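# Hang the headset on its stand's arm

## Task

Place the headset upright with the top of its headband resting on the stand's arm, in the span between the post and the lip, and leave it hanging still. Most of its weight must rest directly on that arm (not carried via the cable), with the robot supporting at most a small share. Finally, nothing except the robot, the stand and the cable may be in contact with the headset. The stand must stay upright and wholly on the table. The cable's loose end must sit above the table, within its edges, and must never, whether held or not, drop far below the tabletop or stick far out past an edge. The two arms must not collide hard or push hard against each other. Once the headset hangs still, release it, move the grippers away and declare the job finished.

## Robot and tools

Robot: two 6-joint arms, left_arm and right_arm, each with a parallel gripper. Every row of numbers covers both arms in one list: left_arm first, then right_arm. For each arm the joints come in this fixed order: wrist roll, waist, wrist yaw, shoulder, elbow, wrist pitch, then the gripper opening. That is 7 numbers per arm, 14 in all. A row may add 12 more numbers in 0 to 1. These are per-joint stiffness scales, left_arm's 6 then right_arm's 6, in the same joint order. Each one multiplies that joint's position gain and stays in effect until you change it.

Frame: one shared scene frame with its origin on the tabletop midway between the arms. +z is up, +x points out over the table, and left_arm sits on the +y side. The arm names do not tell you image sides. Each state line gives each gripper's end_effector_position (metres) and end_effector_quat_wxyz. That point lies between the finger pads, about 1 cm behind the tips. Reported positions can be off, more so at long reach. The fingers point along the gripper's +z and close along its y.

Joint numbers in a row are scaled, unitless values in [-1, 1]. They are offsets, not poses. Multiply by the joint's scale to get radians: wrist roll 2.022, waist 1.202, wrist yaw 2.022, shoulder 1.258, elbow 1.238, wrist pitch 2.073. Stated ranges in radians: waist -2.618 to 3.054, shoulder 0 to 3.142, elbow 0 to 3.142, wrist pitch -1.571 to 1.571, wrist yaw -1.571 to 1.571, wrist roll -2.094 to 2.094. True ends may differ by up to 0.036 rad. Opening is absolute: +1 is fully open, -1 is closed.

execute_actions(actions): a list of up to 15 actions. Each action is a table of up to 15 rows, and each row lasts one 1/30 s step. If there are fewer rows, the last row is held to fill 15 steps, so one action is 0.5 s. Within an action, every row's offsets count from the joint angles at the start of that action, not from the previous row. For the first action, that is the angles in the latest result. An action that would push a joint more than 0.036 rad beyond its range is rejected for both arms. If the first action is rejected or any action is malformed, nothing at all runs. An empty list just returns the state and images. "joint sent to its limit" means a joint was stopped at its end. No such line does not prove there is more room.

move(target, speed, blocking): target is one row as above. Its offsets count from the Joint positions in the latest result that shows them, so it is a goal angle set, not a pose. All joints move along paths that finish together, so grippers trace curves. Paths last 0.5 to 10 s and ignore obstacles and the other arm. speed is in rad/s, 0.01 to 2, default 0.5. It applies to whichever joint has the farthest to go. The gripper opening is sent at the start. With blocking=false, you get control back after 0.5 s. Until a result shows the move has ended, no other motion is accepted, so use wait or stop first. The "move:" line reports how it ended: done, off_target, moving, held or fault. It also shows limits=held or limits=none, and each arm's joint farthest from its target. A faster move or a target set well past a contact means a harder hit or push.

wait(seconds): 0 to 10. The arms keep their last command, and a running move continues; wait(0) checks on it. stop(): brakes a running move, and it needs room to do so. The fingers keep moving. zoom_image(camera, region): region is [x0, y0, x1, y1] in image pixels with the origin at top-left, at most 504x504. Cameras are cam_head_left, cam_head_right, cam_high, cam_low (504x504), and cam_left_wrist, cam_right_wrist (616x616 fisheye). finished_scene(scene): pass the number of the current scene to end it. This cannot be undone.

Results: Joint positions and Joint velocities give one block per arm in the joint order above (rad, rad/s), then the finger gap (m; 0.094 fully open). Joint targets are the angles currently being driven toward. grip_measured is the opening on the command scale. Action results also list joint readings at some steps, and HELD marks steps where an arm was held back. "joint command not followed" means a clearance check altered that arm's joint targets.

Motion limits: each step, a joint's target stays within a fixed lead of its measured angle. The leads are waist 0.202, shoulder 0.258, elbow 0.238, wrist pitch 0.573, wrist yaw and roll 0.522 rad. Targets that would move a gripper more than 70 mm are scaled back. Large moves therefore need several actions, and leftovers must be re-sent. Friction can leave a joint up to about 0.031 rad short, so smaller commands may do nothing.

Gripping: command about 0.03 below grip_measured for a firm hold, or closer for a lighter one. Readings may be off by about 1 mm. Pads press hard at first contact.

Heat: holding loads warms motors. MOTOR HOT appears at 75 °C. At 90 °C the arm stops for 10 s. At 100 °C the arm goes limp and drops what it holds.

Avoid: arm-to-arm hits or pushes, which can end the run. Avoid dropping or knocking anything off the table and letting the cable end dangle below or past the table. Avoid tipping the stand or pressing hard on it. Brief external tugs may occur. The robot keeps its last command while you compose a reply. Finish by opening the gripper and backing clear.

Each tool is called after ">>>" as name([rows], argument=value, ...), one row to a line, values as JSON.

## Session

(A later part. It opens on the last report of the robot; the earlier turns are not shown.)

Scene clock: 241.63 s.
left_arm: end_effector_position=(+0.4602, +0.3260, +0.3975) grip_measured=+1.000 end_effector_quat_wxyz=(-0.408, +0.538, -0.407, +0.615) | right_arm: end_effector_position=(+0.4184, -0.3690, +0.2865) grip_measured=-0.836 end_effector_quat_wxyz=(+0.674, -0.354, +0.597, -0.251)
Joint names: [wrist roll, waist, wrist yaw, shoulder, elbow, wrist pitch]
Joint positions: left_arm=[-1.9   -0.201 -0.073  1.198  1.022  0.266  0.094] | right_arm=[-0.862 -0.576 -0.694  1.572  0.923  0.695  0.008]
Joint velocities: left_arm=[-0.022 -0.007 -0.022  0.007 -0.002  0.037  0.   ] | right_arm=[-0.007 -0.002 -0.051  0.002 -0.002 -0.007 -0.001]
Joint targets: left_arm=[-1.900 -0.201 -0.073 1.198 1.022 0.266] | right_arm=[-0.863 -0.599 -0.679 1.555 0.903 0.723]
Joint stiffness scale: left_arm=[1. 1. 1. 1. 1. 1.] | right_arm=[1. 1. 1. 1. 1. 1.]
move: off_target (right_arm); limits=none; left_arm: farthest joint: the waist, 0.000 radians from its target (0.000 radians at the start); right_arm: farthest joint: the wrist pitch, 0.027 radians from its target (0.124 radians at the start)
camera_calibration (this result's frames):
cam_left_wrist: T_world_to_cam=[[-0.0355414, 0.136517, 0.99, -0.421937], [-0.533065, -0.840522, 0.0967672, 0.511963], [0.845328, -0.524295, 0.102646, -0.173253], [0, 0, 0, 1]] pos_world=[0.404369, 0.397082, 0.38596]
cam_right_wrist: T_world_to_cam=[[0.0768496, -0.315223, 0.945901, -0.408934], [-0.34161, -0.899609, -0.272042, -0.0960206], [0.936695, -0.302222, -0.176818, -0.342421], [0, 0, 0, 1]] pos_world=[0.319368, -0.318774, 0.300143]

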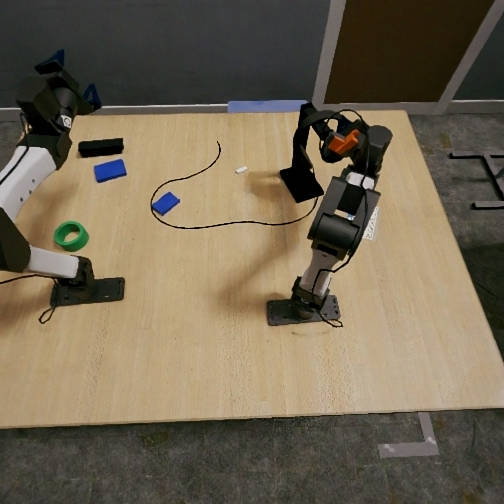

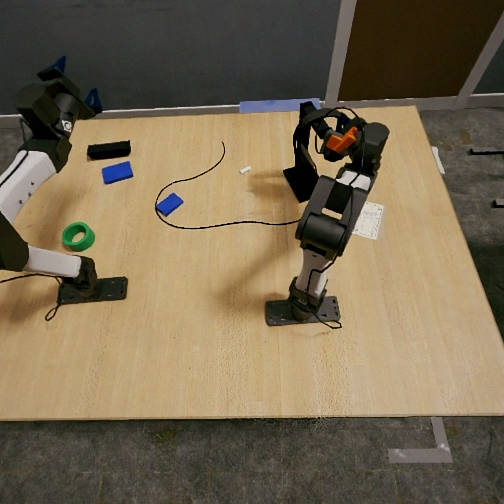

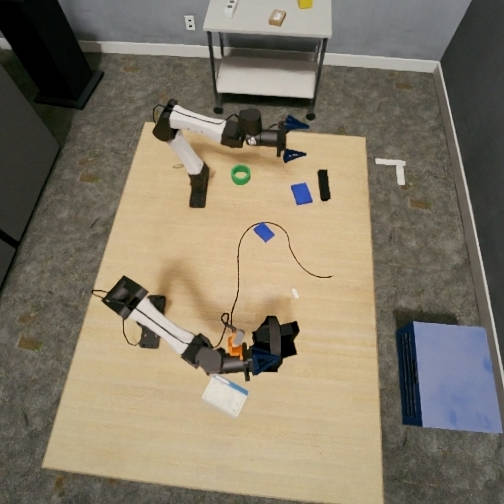

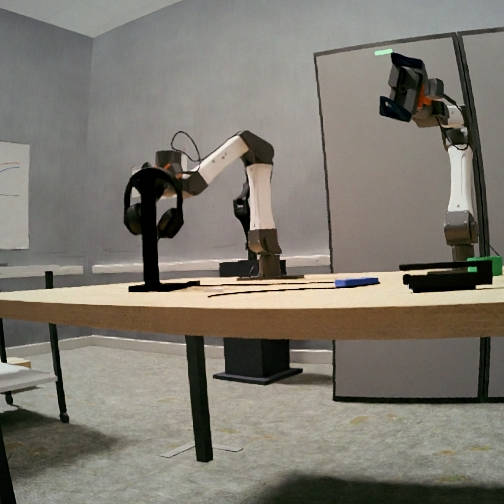

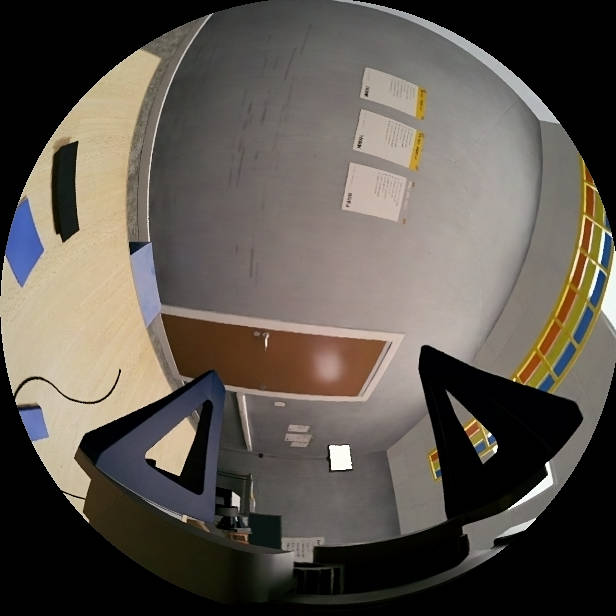

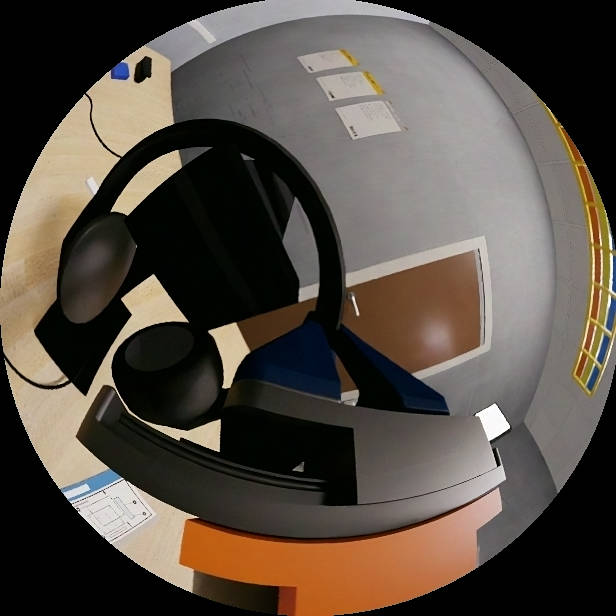

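Pitch sag has dropped, so it's touching. Release.

>>> move(target=[0,0,0,0,0,0,1,0,0,0,0,0,0,-0.45])

>>> move(target=[0,0,0,0,0,0,1,0,-0.2,-0.11,-0.22,-0.17,-0.03,-0.45], speed=0.3)

Scene clock: 249.00 s.
left_arm: end_effector_position=(+0.4602, +0.3260, +0.3975) grip_measured=+1.000 end_effector_quat_wxyz=(-0.408, +0.538, -0.407, +0.615) | right_arm: end_effector_position=(+0.4183, -0.3684, +0.2850) grip_measured=-0.452 end_effector_quat_wxyz=(+0.673, -0.355, +0.599, -0.247)
Joint names: [wrist roll, waist, wrist yaw, shoulder, elbow, wrist pitch]
Joint positions: left_arm=[-1.9   -0.201 -0.073  1.198  1.022  0.266  0.094] | right_arm=[-0.862 -0.576 -0.698  1.572  0.923  0.688  0.026]
Joint velocities: left_arm=[ 0.007 -0.007  0.066 -0.012 -0.022  0.007  0.   ] | right_arm=[ 0.022  0.007  0.095 -0.002 -0.017 -0.007  0.   ]
Joint targets: left_arm=[-1.900 -0.201 -0.073 1.198 1.022 0.266] | right_arm=[-0.862 -0.576 -0.694 1.572 0.923 0.696]
Joint stiffness scale: left_arm=[1. 1. 1. 1. 1. 1.] | right_arm=[1. 1. 1. 1. 1. 1.]
move: done; limits=none; left_arm: farthest joint: the waist, 0.000 radians from its target (0.000 radians at the start); right_arm: farthest joint: the wrist pitch, 0.007 radians from its target (0.001 radians at the start)
camera_calibration (this result's frames):
cam_left_wrist: T_world_to_cam=[[-0.0355414, 0.136517, 0.99, -0.421937], [-0.533065, -0.840522, 0.0967672, 0.511963], [0.845328, -0.524295, 0.102646, -0.173253], [0, 0, 0, 1]] pos_world=[0.404369, 0.397082, 0.38596]
cam_right_wrist: T_world_to_cam=[[0.0840923, -0.31816, 0.9443, -0.410964], [-0.33992, -0.899973, -0.272954, -0.0964811], [0.936687, -0.298034, -0.18383, -0.338898], [0, 0, 0, 1]] pos_world=[0.319205, -0.318585, 0.299439]

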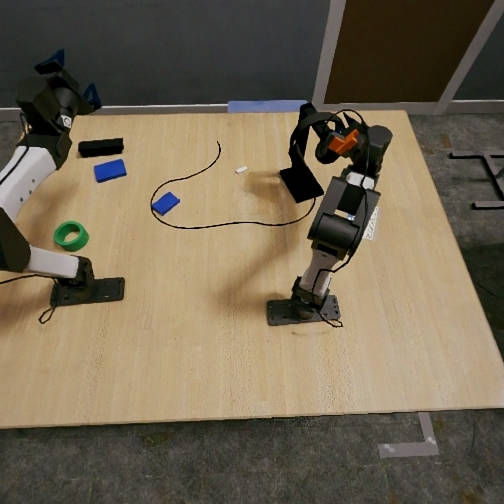

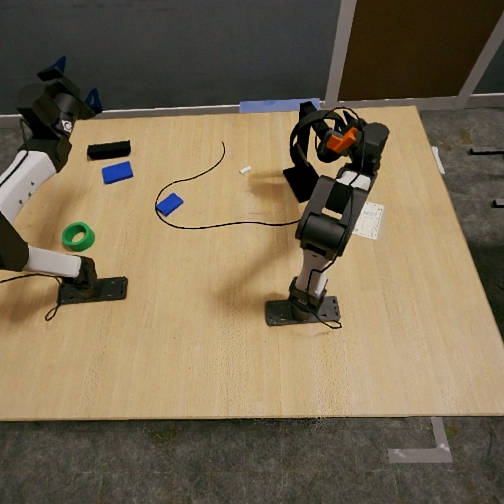

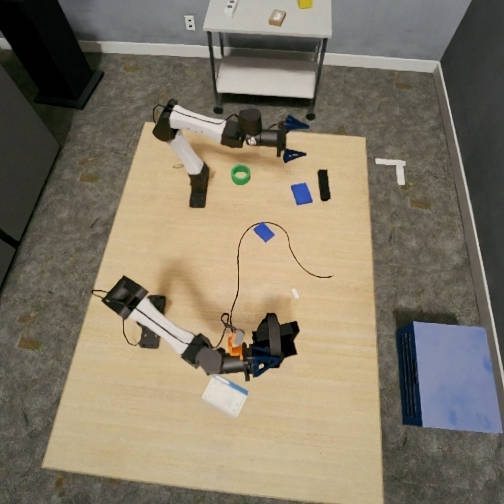

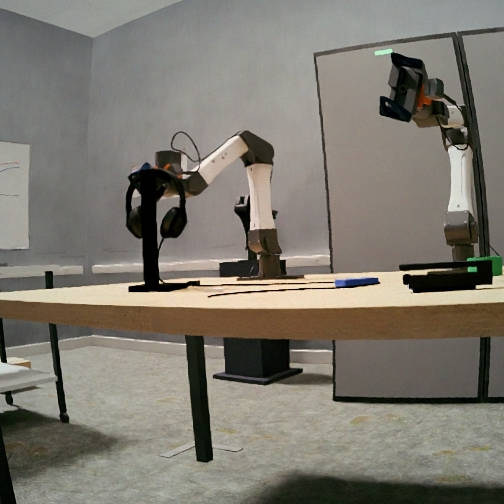

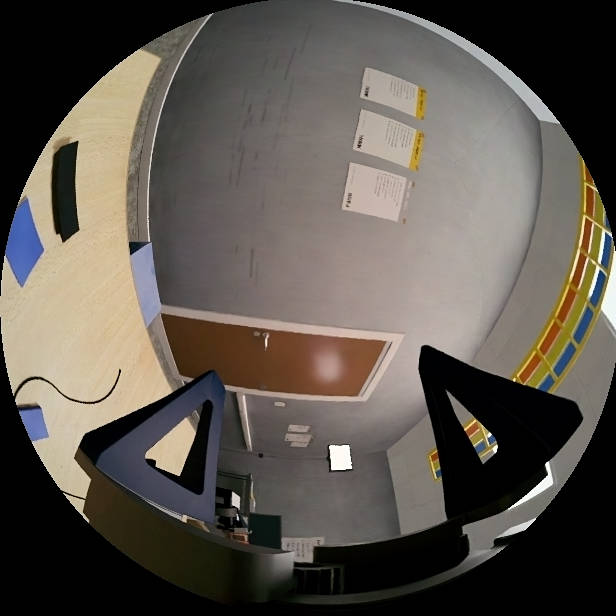

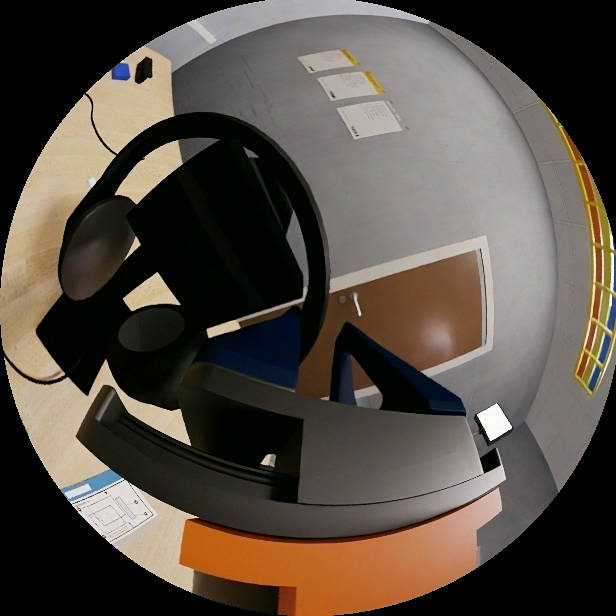

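Scene clock: 250.57 s.
left_arm: end_effector_position=(+0.4602, +0.3260, +0.3975) grip_measured=+1.000 end_effector_quat_wxyz=(-0.408, +0.538, -0.407, +0.615) | right_arm: end_effector_position=(+0.3297, -0.3888, +0.2957) grip_measured=-0.452 end_effector_quat_wxyz=(+0.671, -0.357, +0.596, -0.260)
Joint names: [wrist roll, waist, wrist yaw, shoulder, elbow, wrist pitch]
Joint positions: left_arm=[-1.9   -0.201 -0.073  1.198  1.022  0.266  0.094] | right_arm=[-0.862 -0.804 -0.913  1.312  0.734  0.637  0.026]
Joint velocities: left_arm=[ 0.007  0.007  0.007 -0.002  0.002 -0.007  0.   ] | right_arm=[ 0.037 -0.002  0.007  0.002  0.002 -0.007  0.001]
Joint targets: left_arm=[-1.900 -0.201 -0.073 1.198 1.022 0.266] | right_arm=[-0.862 -0.816 -0.920 1.296 0.712 0.626]
Joint stiffness scale: left_arm=[1. 1. 1. 1. 1. 1.] | right_arm=[1. 1. 1. 1. 1. 1.]
move: off_target (right_arm); limits=none; left_arm: farthest joint: the waist, 0.000 radians from its target (0.000 radians at the start); right_arm: farthest joint: the elbow, 0.021 radians from its target (0.210 radians at the start)
camera_calibration (this result's frames):
cam_left_wrist: T_world_to_cam=[[-0.0355414, 0.136517, 0.99, -0.421937], [-0.533065, -0.840522, 0.0967672, 0.511963], [0.845328, -0.524295, 0.102646, -0.173253], [0, 0, 0, 1]] pos_world=[0.404369, 0.397082, 0.38596]
cam_right_wrist: T_world_to_cam=[[0.0700167, -0.299785, 0.951434, -0.410521], [-0.349392, -0.900728, -0.258096, -0.143653], [0.934357, -0.314353, -0.167809, -0.270332], [0, 0, 0, 1]] pos_world=[0.231139, -0.33744, 0.308143]

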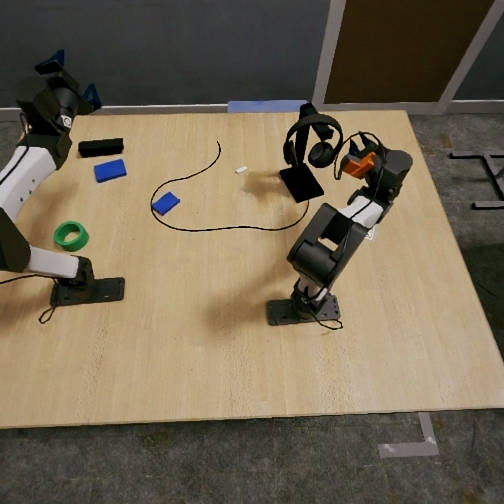

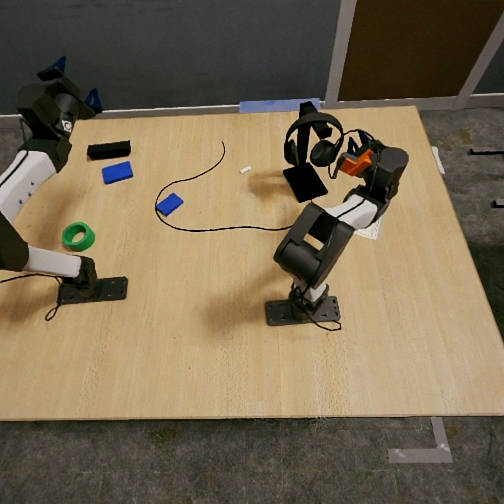

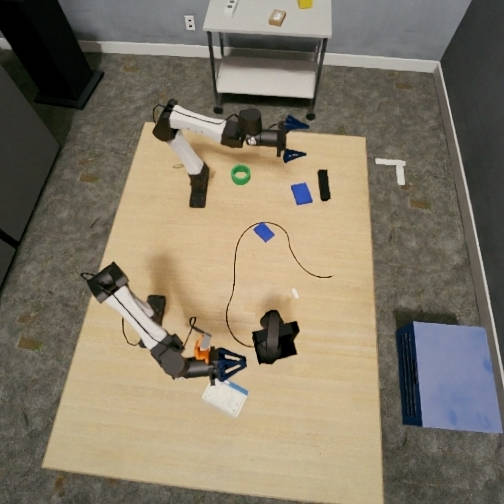

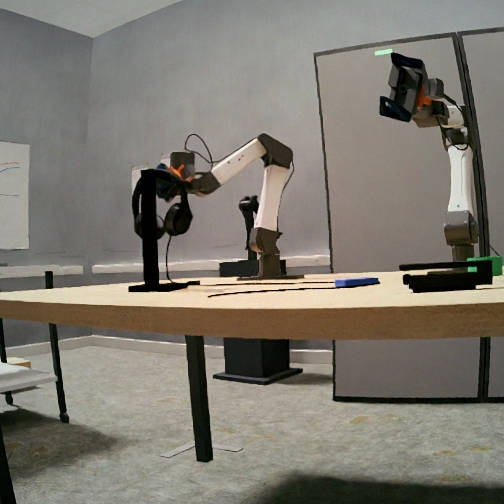

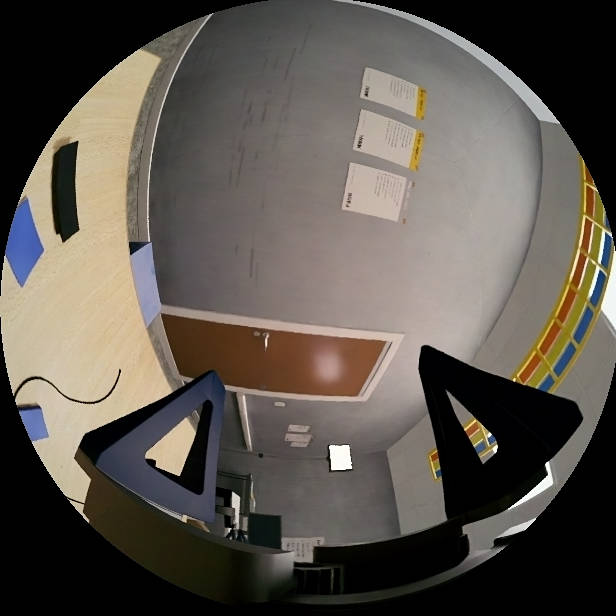

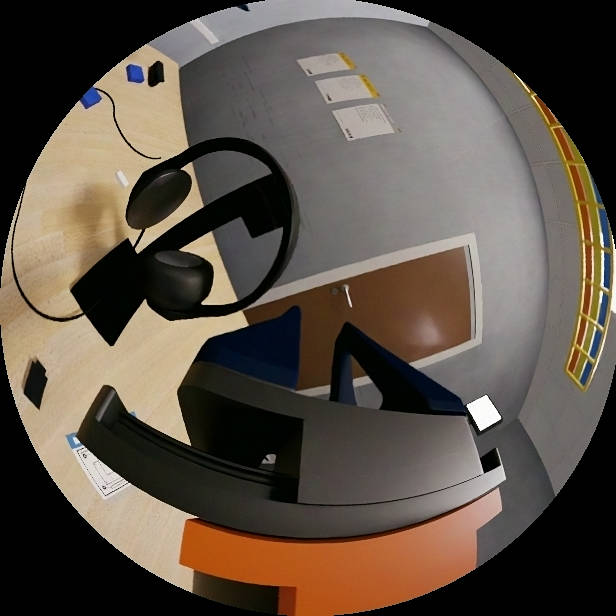

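>>> move(target=[0,0,0,0,0,0,1,0,-0.2,0,-0.2,-0.1,0,-0.45])

>>> wait(seconds=5)

>>> zoom_image(camera="cam_head_left", region=[260,80,380,200])

Scene clock: 257.07 s.
left_arm: end_effector_position=(+0.4602, +0.3260, +0.3975) grip_measured=+1.000 end_effector_quat_wxyz=(-0.408, +0.538, -0.407, +0.615) | right_arm: end_effector_position=(+0.2571, -0.4237, +0.3291) grip_measured=-0.452 end_effector_quat_wxyz=(+0.644, -0.309, +0.588, -0.379)
Joint names: [wrist roll, waist, wrist yaw, shoulder, elbow, wrist pitch]
Joint positions: left_arm=[-1.9   -0.201 -0.073  1.198  1.022  0.266  0.094] | right_arm=[-0.862 -1.031 -0.913  1.073  0.631  0.635  0.026]
Joint velocities: left_arm=[ 0.037 -0.007 -0.007 -0.017 -0.007 -0.022  0.   ] | right_arm=[-0.051  0.017  0.007  0.012 -0.002  0.037 -0.   ]
Joint targets: left_arm=[-1.900 -0.201 -0.073 1.198 1.022 0.266] | right_arm=[-0.862 -1.044 -0.913 1.060 0.610 0.636]
Joint stiffness scale: left_arm=[1. 1. 1. 1. 1. 1.] | right_arm=[1. 1. 1. 1. 1. 1.]
move: off_target (right_arm); limits=none; left_arm: farthest joint: the waist, 0.000 radians from its target (0.000 radians at the start); right_arm: farthest joint: the elbow, 0.021 radians from its target (0.124 radians at the start)
camera_calibration (this result's frames):
cam_left_wrist: T_world_to_cam=[[-0.0355414, 0.136517, 0.99, -0.421937], [-0.533065, -0.840522, 0.0967672, 0.511963], [0.845328, -0.524295, 0.102646, -0.173253], [0, 0, 0, 1]] pos_world=[0.404369, 0.397082, 0.38596]
cam_right_wrist: T_world_to_cam=[[-0.0718968, -0.201433, 0.97686, -0.377875], [-0.525205, -0.82497, -0.208768, -0.130777], [0.847933, -0.528061, -0.046481, -0.316133], [0, 0, 0, 1]] pos_world=[0.172207, -0.350942, 0.327135]

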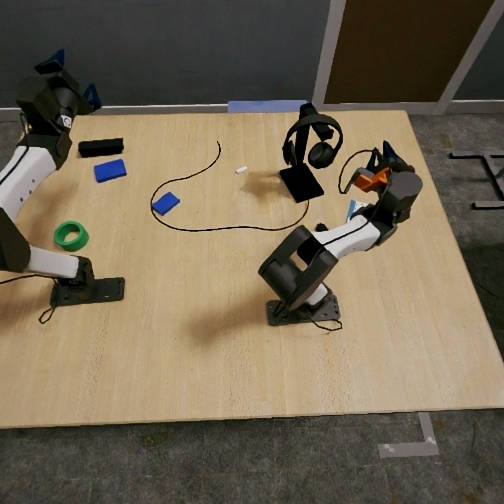

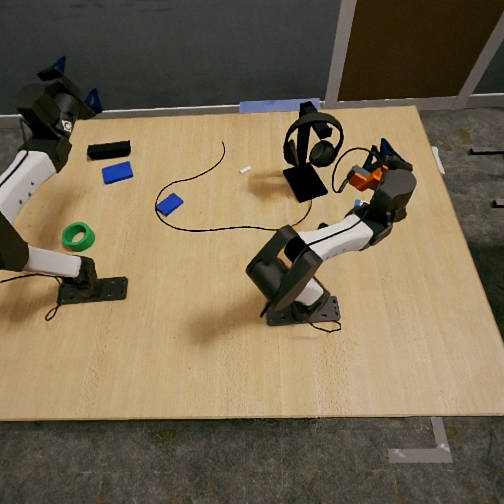

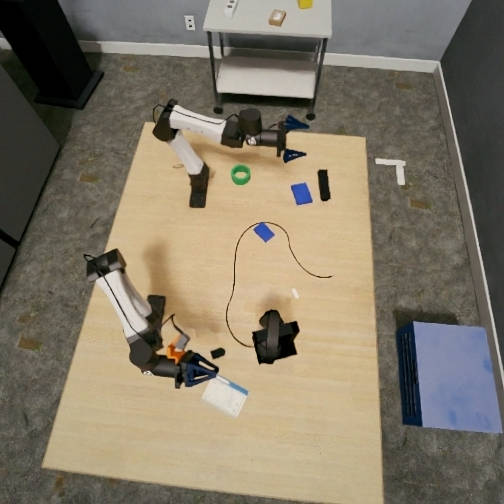

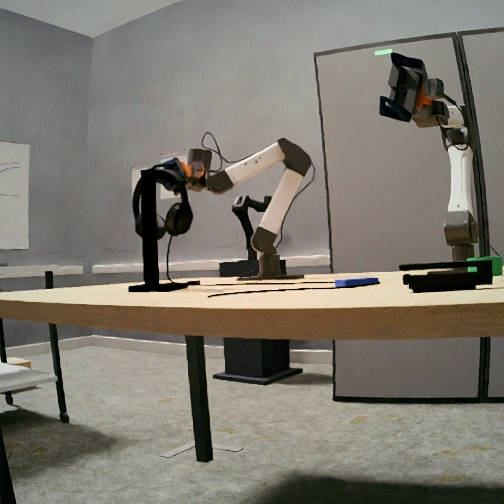

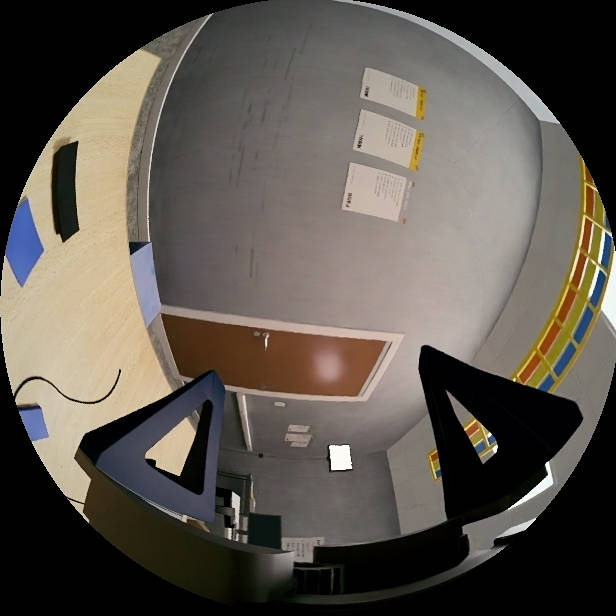

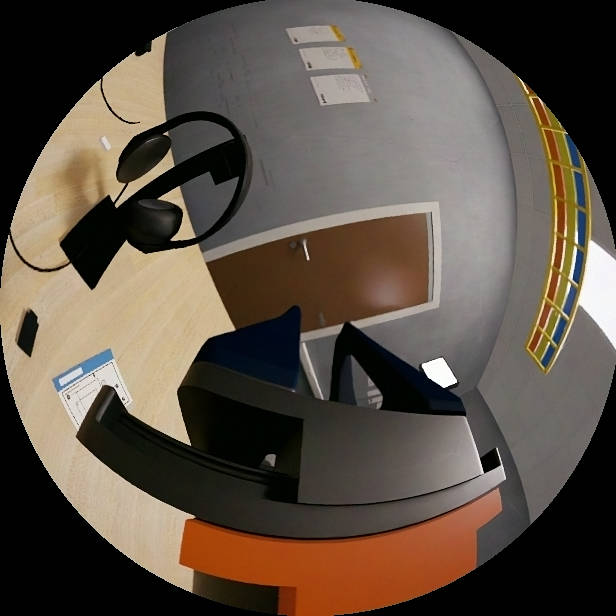

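Scene clock: 262.07 s.
left_arm: end_effector_position=(+0.4602, +0.3260, +0.3975) grip_measured=+1.000 end_effector_quat_wxyz=(-0.408, +0.538, -0.407, +0.615) | right_arm: end_effector_position=(+0.2571, -0.4237, +0.3291) grip_measured=-0.452 end_effector_quat_wxyz=(+0.644, -0.309, +0.588, -0.379)
Joint names: [wrist roll, waist, wrist yaw, shoulder, elbow, wrist pitch]
Joint positions: left_arm=[-1.9   -0.201 -0.073  1.198  1.022  0.266  0.094] | right_arm=[-0.862 -1.031 -0.913  1.073  0.631  0.635  0.026]
Joint velocities: left_arm=[ 0.007 -0.032 -0.095 -0.002 -0.022  0.051  0.   ] | right_arm=[ 0.007  0.002 -0.022  0.007 -0.012  0.095  0.   ]
Joint targets: left_arm=[-1.900 -0.201 -0.073 1.198 1.022 0.266] | right_arm=[-0.862 -1.044 -0.913 1.060 0.610 0.636]
Joint stiffness scale: left_arm=[1. 1. 1. 1. 1. 1.] | right_arm=[1. 1. 1. 1. 1. 1.]
wait: 5.00 s; at rest by 0.17 s
camera_calibration (this result's frames):
cam_left_wrist: T_world_to_cam=[[-0.0355414, 0.136517, 0.99, -0.421937], [-0.533065, -0.840522, 0.0967672, 0.511963], [0.845328, -0.524295, 0.102646, -0.173253], [0, 0, 0, 1]] pos_world=[0.404369, 0.397082, 0.38596]
cam_right_wrist: T_world_to_cam=[[-0.0718968, -0.201433, 0.97686, -0.377875], [-0.525205, -0.82497, -0.208768, -0.130777], [0.847933, -0.528061, -0.046481, -0.316133], [0, 0, 0, 1]] pos_world=[0.172207, -0.350942, 0.327135]

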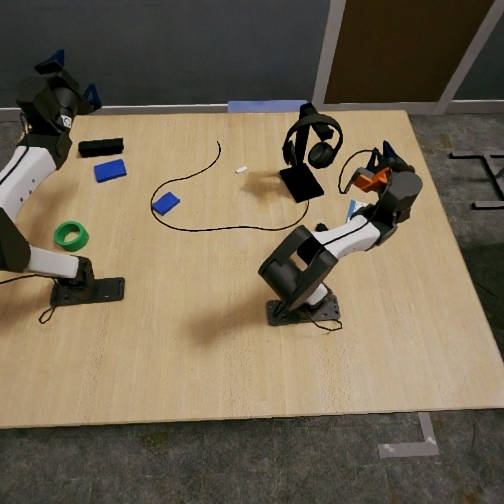

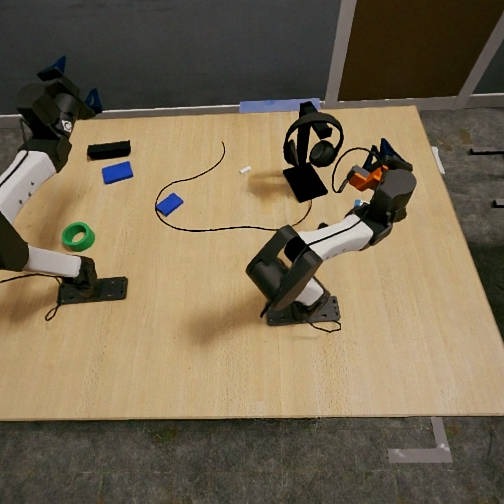

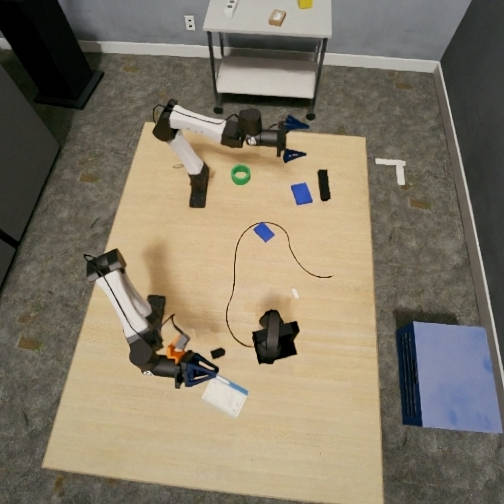

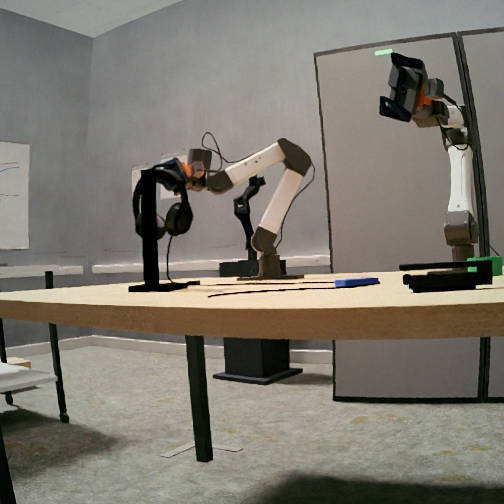

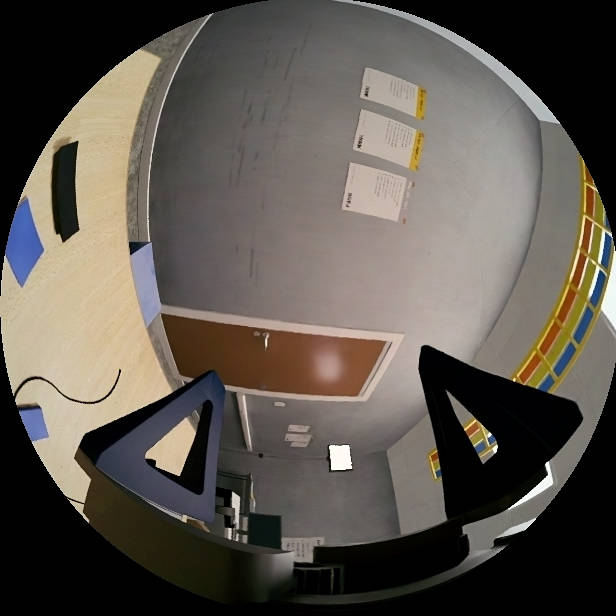

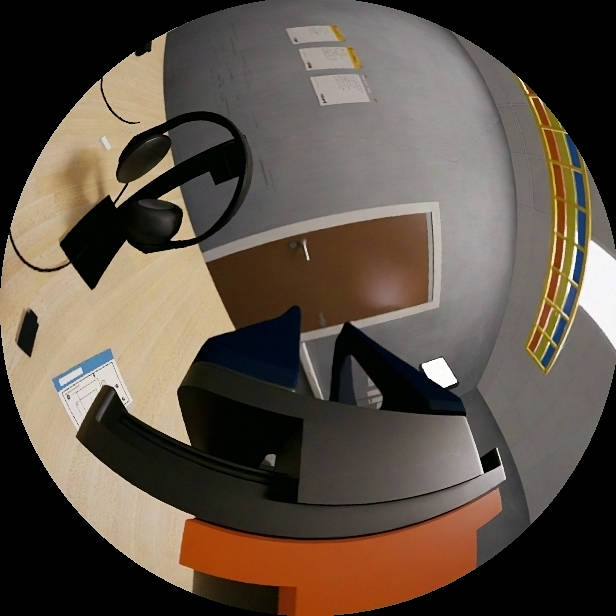

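Region (260, 80, 380, 200) of cam_head_left's 504x504 image, scaled by 4.200, with more detail than that image has.

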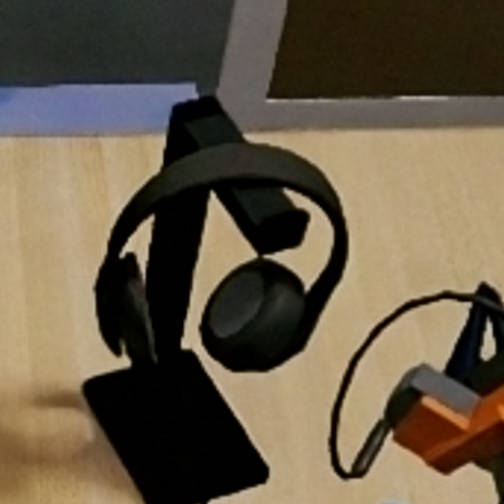

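>>> finished_scene(scene=2)

The scene is finished: the task was done.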